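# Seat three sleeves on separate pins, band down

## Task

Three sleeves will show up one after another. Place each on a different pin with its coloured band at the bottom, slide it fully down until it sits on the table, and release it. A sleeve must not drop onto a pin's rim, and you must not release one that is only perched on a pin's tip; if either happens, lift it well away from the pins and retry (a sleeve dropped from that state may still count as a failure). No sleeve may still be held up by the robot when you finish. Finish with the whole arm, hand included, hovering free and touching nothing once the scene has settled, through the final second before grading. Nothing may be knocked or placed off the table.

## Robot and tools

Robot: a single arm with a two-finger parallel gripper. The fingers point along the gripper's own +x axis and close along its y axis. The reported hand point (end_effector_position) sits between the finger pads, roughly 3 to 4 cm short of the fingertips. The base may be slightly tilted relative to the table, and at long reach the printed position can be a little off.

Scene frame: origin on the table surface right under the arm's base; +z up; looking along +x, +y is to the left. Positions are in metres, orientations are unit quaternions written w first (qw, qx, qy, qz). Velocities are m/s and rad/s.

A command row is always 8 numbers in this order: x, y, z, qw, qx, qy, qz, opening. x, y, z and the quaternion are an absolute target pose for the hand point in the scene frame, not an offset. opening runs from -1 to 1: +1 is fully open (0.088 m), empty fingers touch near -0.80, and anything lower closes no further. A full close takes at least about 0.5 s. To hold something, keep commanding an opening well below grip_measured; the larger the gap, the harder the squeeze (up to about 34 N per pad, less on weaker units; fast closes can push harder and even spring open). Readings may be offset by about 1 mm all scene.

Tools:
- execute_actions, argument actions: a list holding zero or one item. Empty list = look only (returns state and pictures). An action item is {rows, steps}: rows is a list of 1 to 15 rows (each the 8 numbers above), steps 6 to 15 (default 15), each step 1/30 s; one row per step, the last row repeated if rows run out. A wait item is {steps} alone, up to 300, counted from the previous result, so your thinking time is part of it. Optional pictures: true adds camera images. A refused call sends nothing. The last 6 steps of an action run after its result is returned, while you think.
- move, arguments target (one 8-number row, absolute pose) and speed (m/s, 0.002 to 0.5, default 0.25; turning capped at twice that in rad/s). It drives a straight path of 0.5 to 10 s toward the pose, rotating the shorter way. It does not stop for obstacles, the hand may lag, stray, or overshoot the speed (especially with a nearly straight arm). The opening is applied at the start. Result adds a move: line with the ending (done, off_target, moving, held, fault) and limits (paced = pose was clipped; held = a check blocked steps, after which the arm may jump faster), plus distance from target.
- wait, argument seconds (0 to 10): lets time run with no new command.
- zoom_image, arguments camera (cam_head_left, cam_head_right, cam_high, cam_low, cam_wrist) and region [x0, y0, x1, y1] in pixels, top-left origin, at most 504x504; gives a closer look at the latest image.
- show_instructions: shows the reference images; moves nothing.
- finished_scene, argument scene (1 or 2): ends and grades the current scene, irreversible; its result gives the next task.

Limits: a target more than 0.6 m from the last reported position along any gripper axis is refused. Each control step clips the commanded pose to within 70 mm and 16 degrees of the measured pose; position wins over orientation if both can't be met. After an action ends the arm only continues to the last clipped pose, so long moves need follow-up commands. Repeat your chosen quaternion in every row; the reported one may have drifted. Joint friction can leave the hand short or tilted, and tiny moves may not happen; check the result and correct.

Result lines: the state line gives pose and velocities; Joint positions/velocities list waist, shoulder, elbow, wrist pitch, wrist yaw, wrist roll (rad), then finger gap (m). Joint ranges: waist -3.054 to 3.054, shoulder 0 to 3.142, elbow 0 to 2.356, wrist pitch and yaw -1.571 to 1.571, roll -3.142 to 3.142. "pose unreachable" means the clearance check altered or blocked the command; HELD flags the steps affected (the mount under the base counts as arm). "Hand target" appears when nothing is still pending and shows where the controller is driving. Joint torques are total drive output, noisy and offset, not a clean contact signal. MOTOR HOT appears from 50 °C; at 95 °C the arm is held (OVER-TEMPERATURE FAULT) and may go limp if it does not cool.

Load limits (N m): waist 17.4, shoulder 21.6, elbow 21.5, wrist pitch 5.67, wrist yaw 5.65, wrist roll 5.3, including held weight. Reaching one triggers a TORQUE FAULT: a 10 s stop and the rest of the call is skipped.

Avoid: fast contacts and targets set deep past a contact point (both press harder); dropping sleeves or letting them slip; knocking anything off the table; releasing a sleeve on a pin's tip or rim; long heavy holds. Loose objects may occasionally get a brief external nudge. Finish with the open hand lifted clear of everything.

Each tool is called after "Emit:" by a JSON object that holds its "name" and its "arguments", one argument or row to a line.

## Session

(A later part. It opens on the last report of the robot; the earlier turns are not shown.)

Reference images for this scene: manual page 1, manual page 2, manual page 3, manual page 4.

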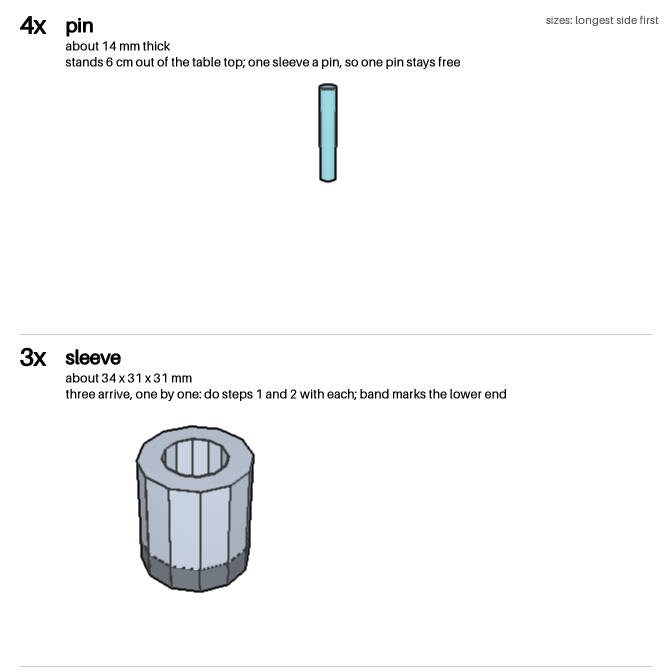

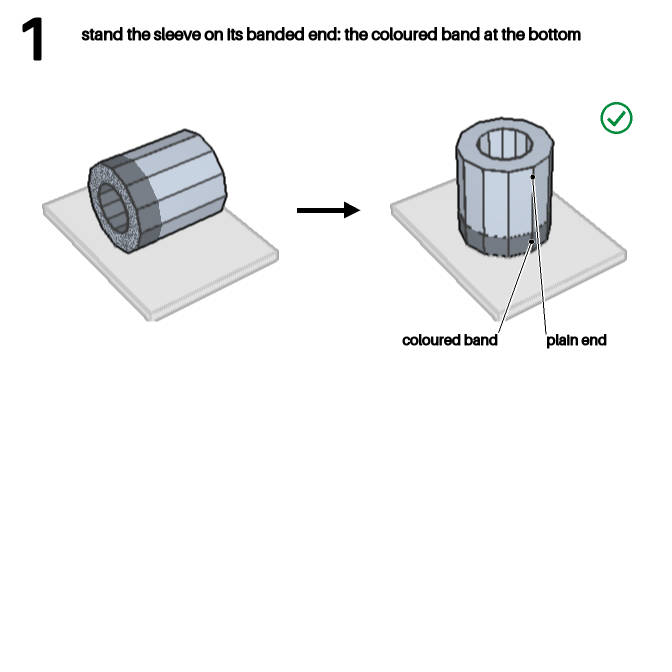

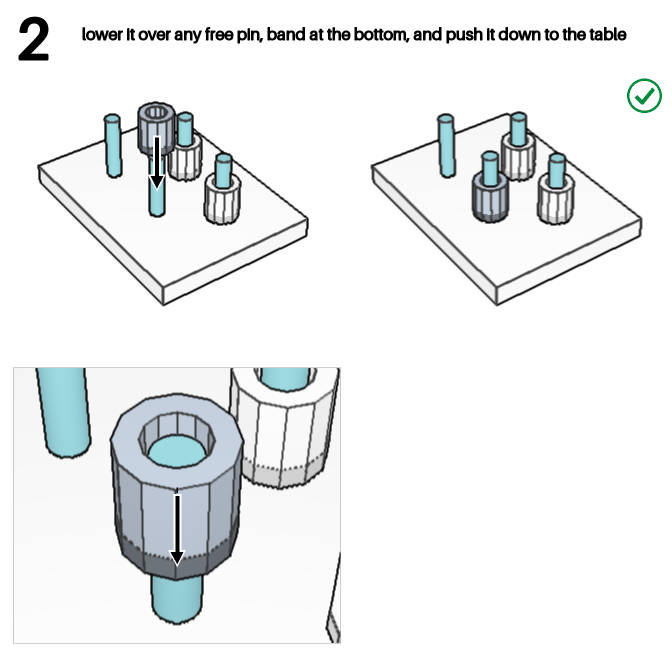

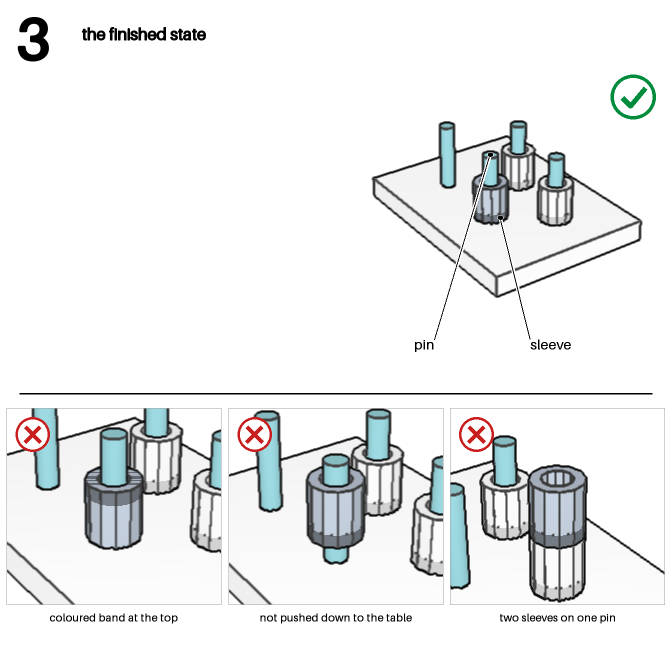

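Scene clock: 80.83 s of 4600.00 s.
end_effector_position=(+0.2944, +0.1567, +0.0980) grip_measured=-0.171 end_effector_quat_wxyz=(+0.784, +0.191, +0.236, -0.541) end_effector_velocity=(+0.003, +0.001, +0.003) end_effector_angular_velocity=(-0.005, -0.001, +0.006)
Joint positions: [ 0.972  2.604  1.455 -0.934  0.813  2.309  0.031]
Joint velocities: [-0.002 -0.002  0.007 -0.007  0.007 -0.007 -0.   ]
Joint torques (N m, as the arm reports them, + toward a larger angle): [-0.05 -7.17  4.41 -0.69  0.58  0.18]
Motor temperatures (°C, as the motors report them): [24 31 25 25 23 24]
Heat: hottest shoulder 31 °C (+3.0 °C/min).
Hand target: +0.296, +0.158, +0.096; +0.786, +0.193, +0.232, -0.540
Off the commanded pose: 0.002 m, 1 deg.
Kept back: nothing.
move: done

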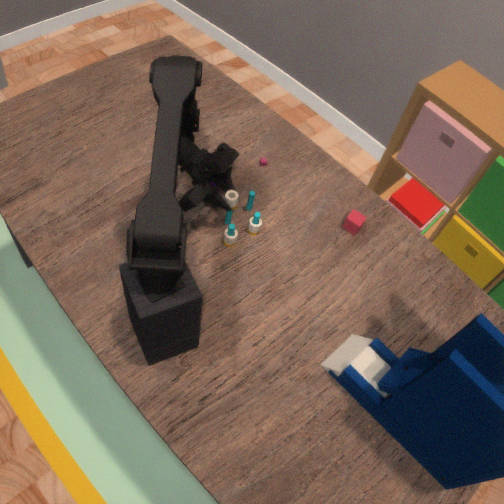

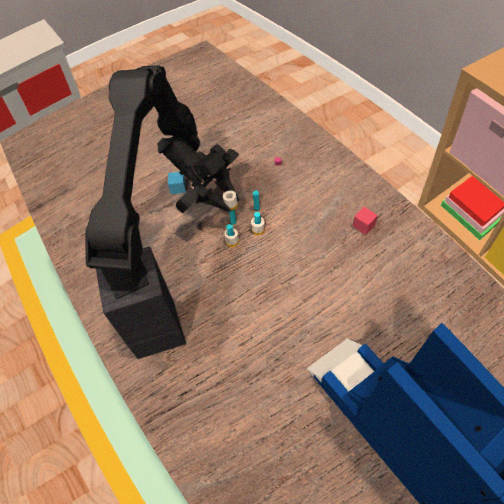

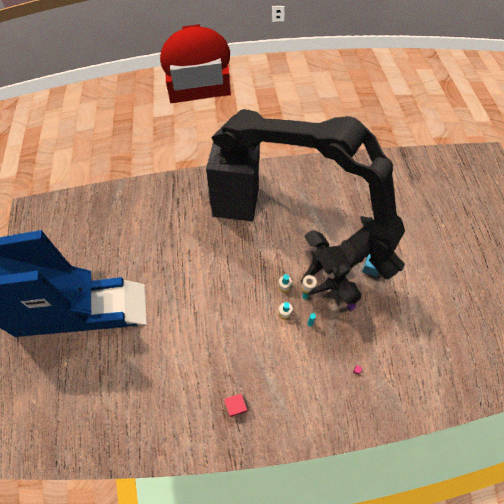

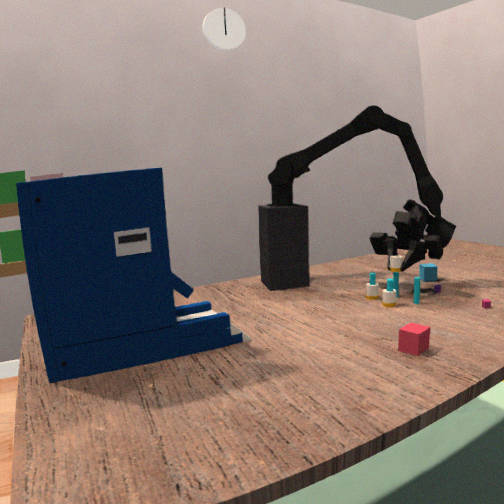

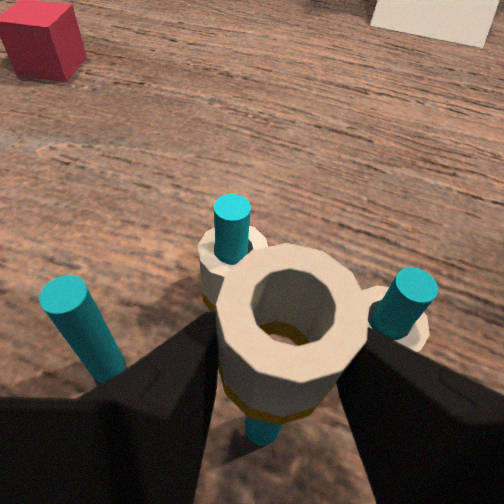

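Emit:
{"name": "move", "arguments": {
  "target": [0.2955,0.1575,0.082,0.7858,0.1928,0.2321,-0.5406,-0.45],
  "speed": 0.012
}}

Emit:
{"name": "zoom_image", "arguments": {
  "camera": "cam_wrist",
  "region": [203,255,383,455]
}}

Emit:
{"name": "zoom_image", "arguments": {
  "camera": "cam_low",
  "region": [355,240,435,320]
}}

Scene clock: 82.67 s of 4600.00 s.
end_effector_position=(+0.2947, +0.1566, +0.0840) grip_measured=-0.171 end_effector_quat_wxyz=(+0.784, +0.191, +0.236, -0.542) end_effector_velocity=(+0.001, +0.002, -0.001) end_effector_angular_velocity=(+0.003, -0.015, +0.002)
Joint positions: [ 0.972  2.648  1.474 -0.908  0.813  2.31   0.031]
Joint velocities: [ 0.002  0.002  0.002  0.007  0.007  0.007 -0.   ]
Joint torques (N m, as the arm reports them, + toward a larger angle): [ 0.04 -7.23  4.35 -0.69  0.59  0.17]
Motor temperatures (°C, as the motors report them): [24 32 25 25 23 24]
Heat: hottest shoulder 32 °C (+3.0 °C/min).
Hand target: +0.296, +0.158, +0.082; +0.786, +0.193, +0.232, -0.540
Off the commanded pose: 0.002 m, 1 deg.
Kept back: nothing.
move: done

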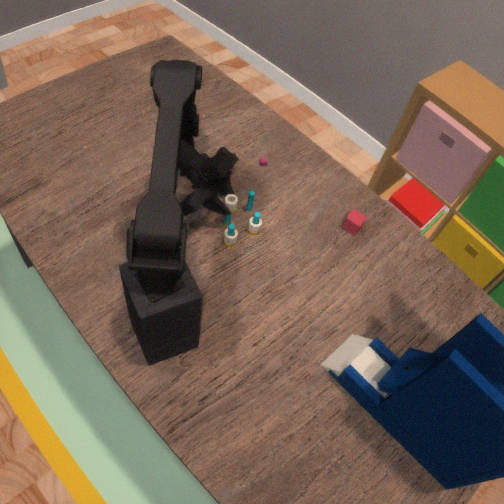

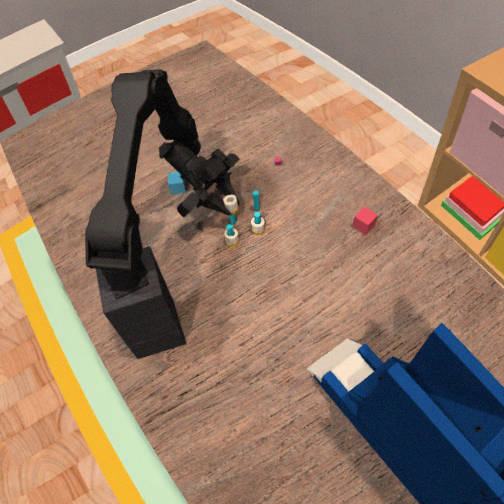

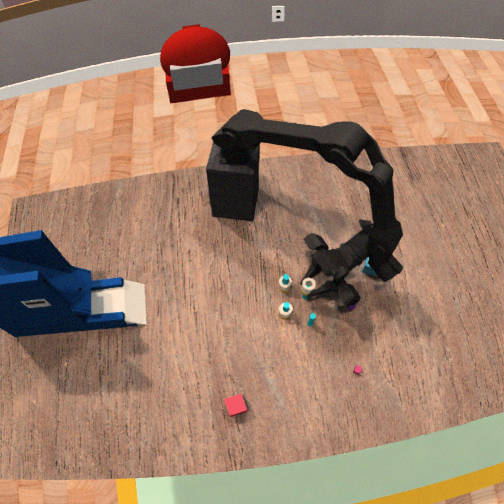

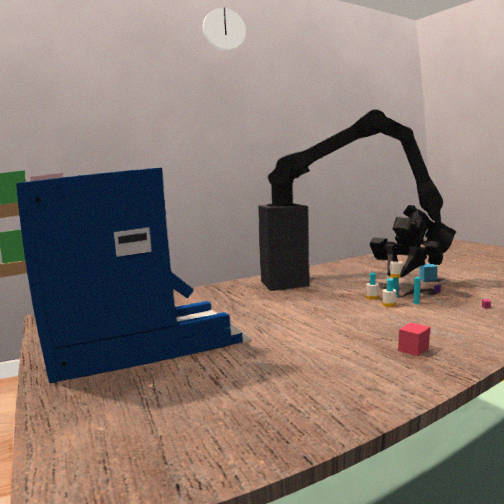

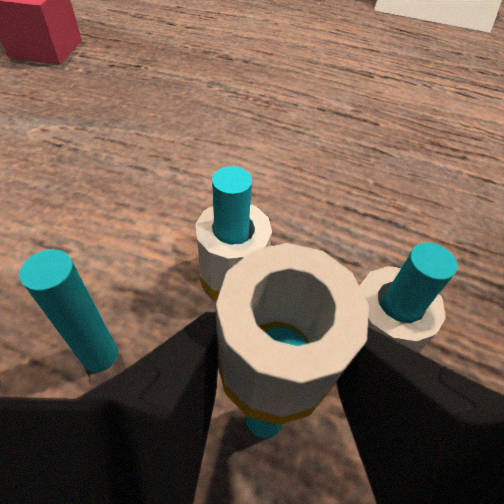

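Region (203, 255, 383, 455) of cam_wrist's 504x504 image, scaled by 2.520, with more detail than that image has; it fills the left 454 columns of this view, and the rest is white.

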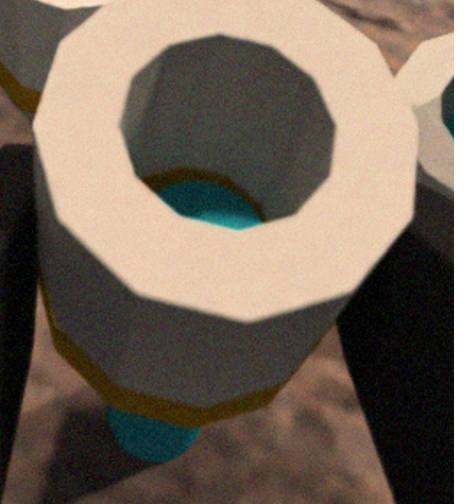

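Region (355, 240, 435, 320) of cam_low's 504x504 image, scaled by 6.300, with more detail than that image has.

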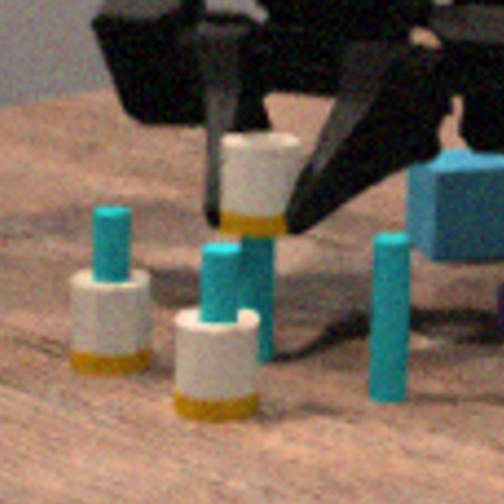

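In.

Emit:
{"name": "move", "arguments": {
  "target": [0.2955,0.1575,0.026,0.7858,0.1928,0.2321,-0.5406,-0.45],
  "speed": 0.03
}}

Emit:
{"name": "zoom_image", "arguments": {
  "camera": "cam_low",
  "region": [355,240,435,320]
}}

Scene clock: 85.07 s of 4600.00 s.
end_effector_position=(+0.2954, +0.1565, +0.0322) grip_measured=-0.171 end_effector_quat_wxyz=(+0.786, +0.188, +0.234, -0.541) end_effector_velocity=(+0.001, -0.002, +0.001) end_effector_angular_velocity=(-0.012, +0.006, +0.005)
Joint positions: [ 0.975  2.822  1.572 -0.839  0.819  2.312  0.031]
Joint velocities: [-0.002  0.002  0.002 -0.007  0.007 -0.007 -0.   ]
Joint torques (N m, as the arm reports them, + toward a larger angle): [-0.01 -6.42  4.58  0.02  0.38  0.2 ]
Motor temperatures (°C, as the motors report them): [24 32 25 25 23 24]
Heat: hottest shoulder 32 °C (+3.0 °C/min).
Hand target: +0.296, +0.157, +0.026; +0.785, +0.193, +0.232, -0.540
Off the commanded pose: 0.006 m, 1 deg.
Kept back: nothing.
move: done

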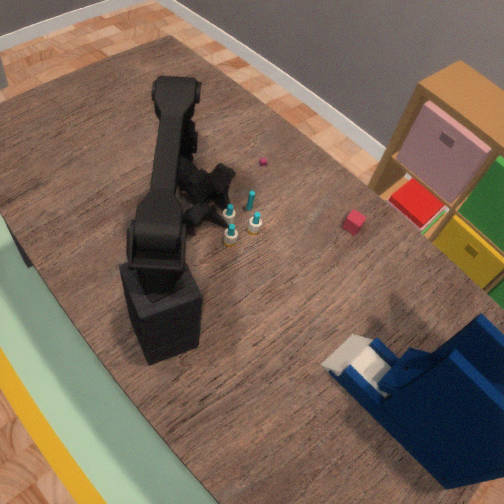

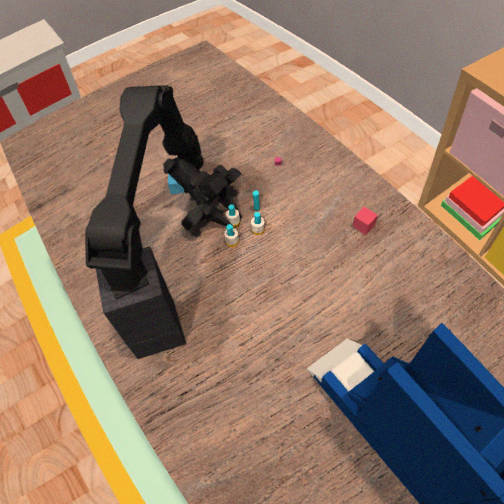

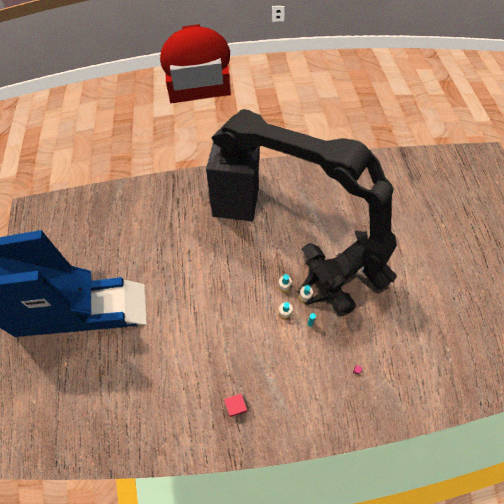

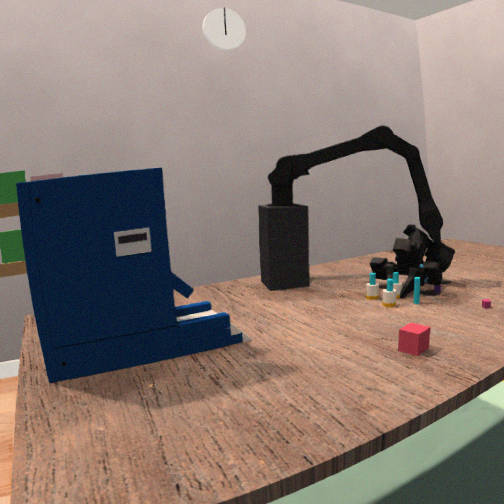

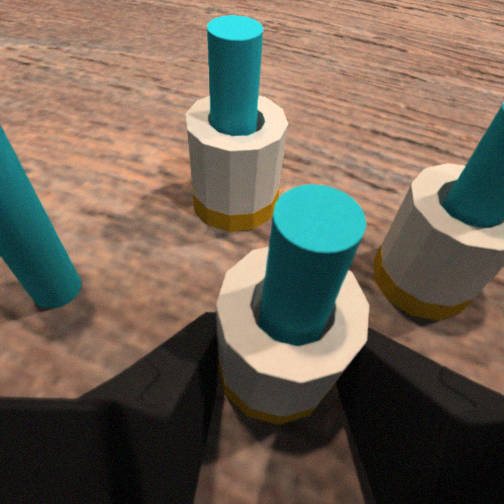

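Region (355, 240, 435, 320) of cam_low's 504x504 image, scaled by 6.300, with more detail than that image has.

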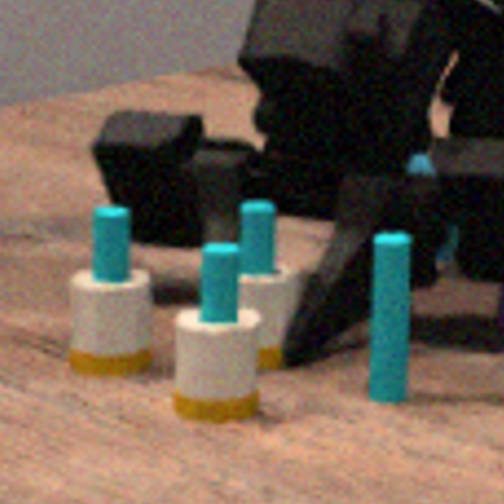

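Emit:
{"name": "move", "arguments": {
  "target": [0.2955,0.1575,0.032,0.7858,0.1928,0.2321,-0.5406,0.1],
  "speed": 0.03
}}

Emit:
{"name": "move", "arguments": {
  "target": [0.29,0.172,0.13,0.7858,0.1928,0.2321,-0.5406,0.1],
  "speed": 0.12
}}

Emit:
{"name": "zoom_image", "arguments": {
  "camera": "cam_low",
  "region": [355,240,435,320]
}}

Scene clock: 86.00 s of 4600.00 s.
end_effector_position=(+0.2962, +0.1570, +0.0325) grip_measured=+0.098 end_effector_quat_wxyz=(+0.787, +0.189, +0.232, -0.539) end_effector_velocity=(-0.002, +0.000, -0.001) end_effector_angular_velocity=(+0.004, +0.032, -0.001)
Joint positions: [ 0.975  2.822  1.573 -0.837  0.824  2.313  0.044]
Joint velocities: [-0.002 -0.002  0.002 -0.007 -0.022 -0.022  0.   ]
Joint torques (N m, as the arm reports them, + toward a larger angle): [-0.06 -8.29  3.17 -0.67  0.23  0.19]
Motor temperatures (°C, as the motors report them): [24 32 25 25 23 24]
Heat: hottest shoulder 32 °C (+3.0 °C/min).
Hand target: +0.296, +0.158, +0.032; +0.785, +0.193, +0.232, -0.540
Off the commanded pose: 0.001 m, 1 deg.
Kept back: nothing.
move: done

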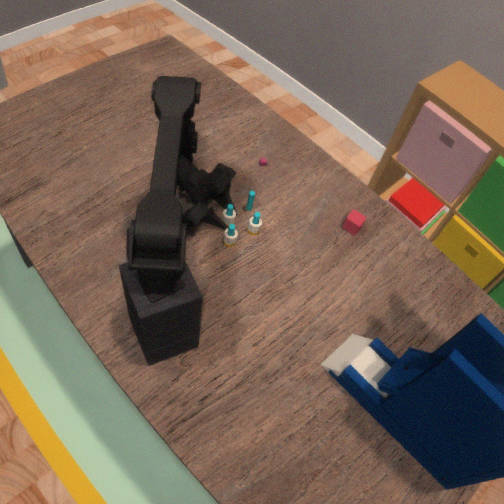

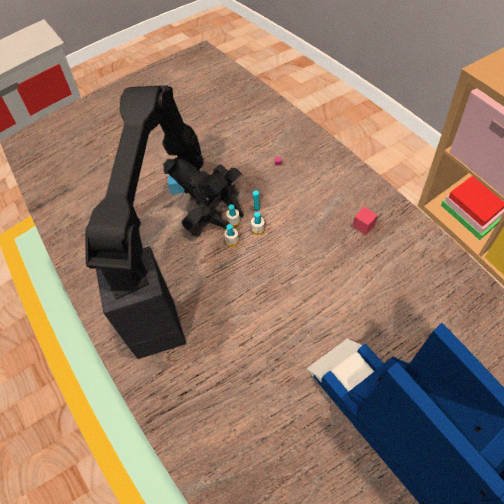

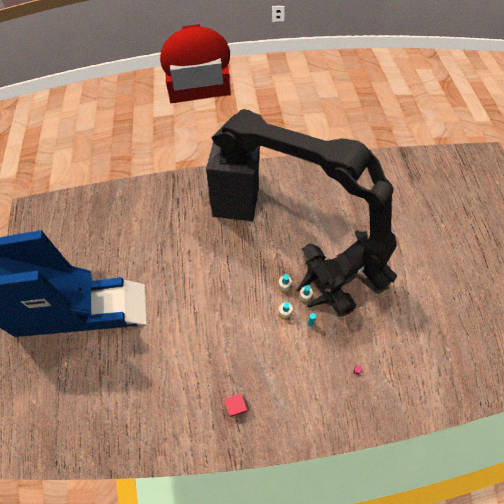

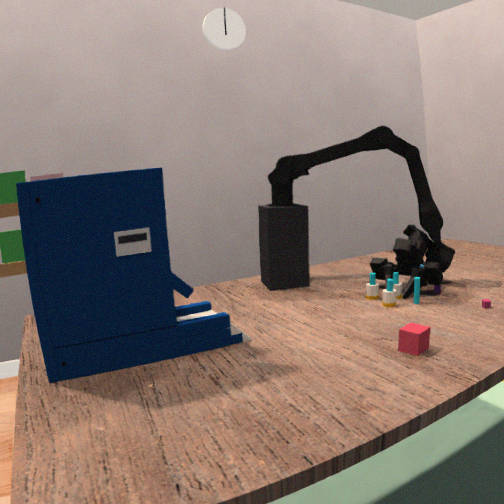

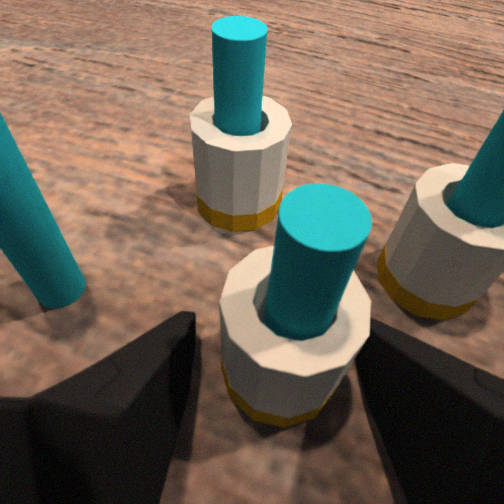

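Scene clock: 87.33 s of 4600.00 s.
end_effector_position=(+0.2903, +0.1698, +0.1256) grip_measured=+0.100 end_effector_quat_wxyz=(+0.786, +0.186, +0.232, -0.541) end_effector_velocity=(-0.001, -0.001, +0.002) end_effector_angular_velocity=(+0.004, +0.001, -0.011)
Joint positions: [ 1.006  2.553  1.487 -1.057  0.807  2.353  0.044]
Joint velocities: [-0.002 -0.007 -0.002 -0.007 -0.007  0.007 -0.   ]
Joint torques (N m, as the arm reports them, + toward a larger angle): [ 0.13 -9.64  3.38 -1.11  0.24  0.19]
Motor temperatures (°C, as the motors report them): [24 32 25 25 23 24]
Heat: hottest shoulder 32 °C (+3.0 °C/min).
Hand target: +0.290, +0.172, +0.130; +0.786, +0.192, +0.232, -0.540
Off the commanded pose: 0.005 m, 1 deg.
Kept back: nothing.
move: done

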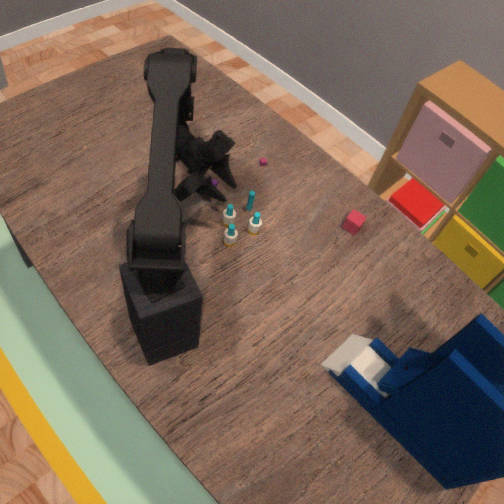

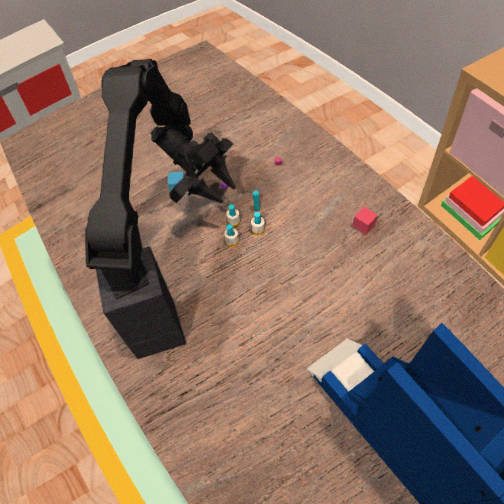

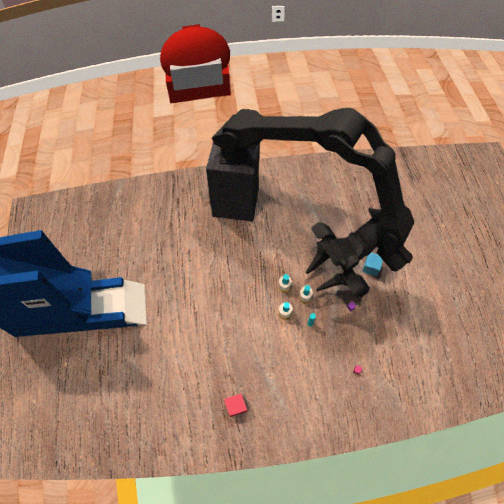

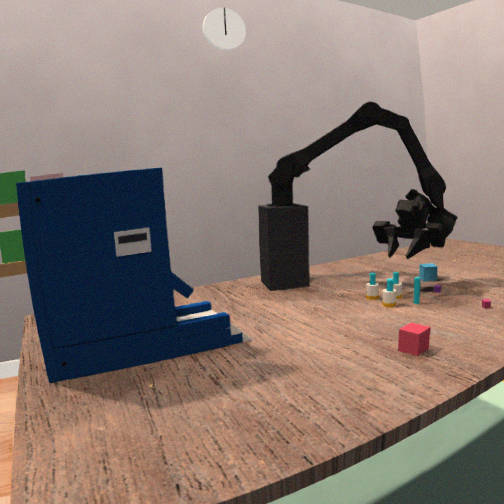

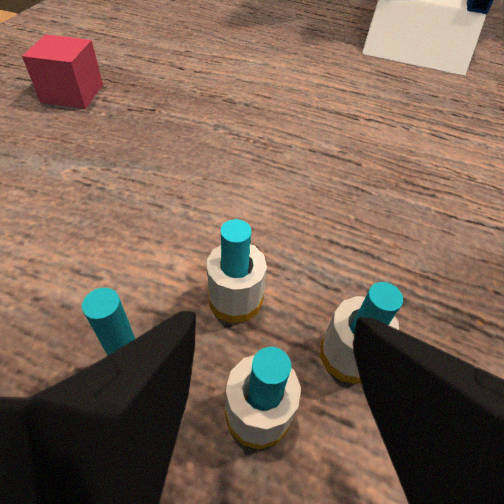

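Region (355, 240, 435, 320) of cam_low's 504x504 image, scaled by 6.300, with more detail than that image has.

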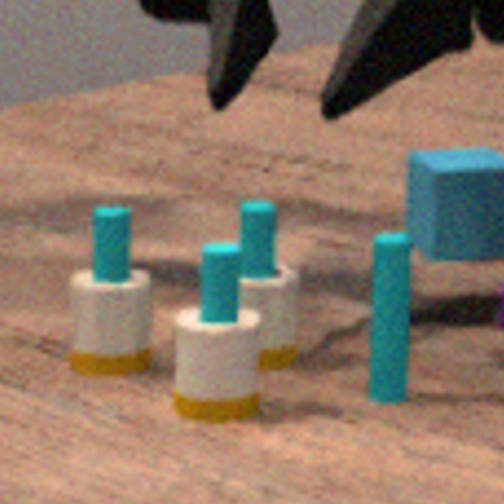

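Emit:
{"name": "finished_scene", "arguments": {
  "scene": 2
}}

The scene is finished: the task was done.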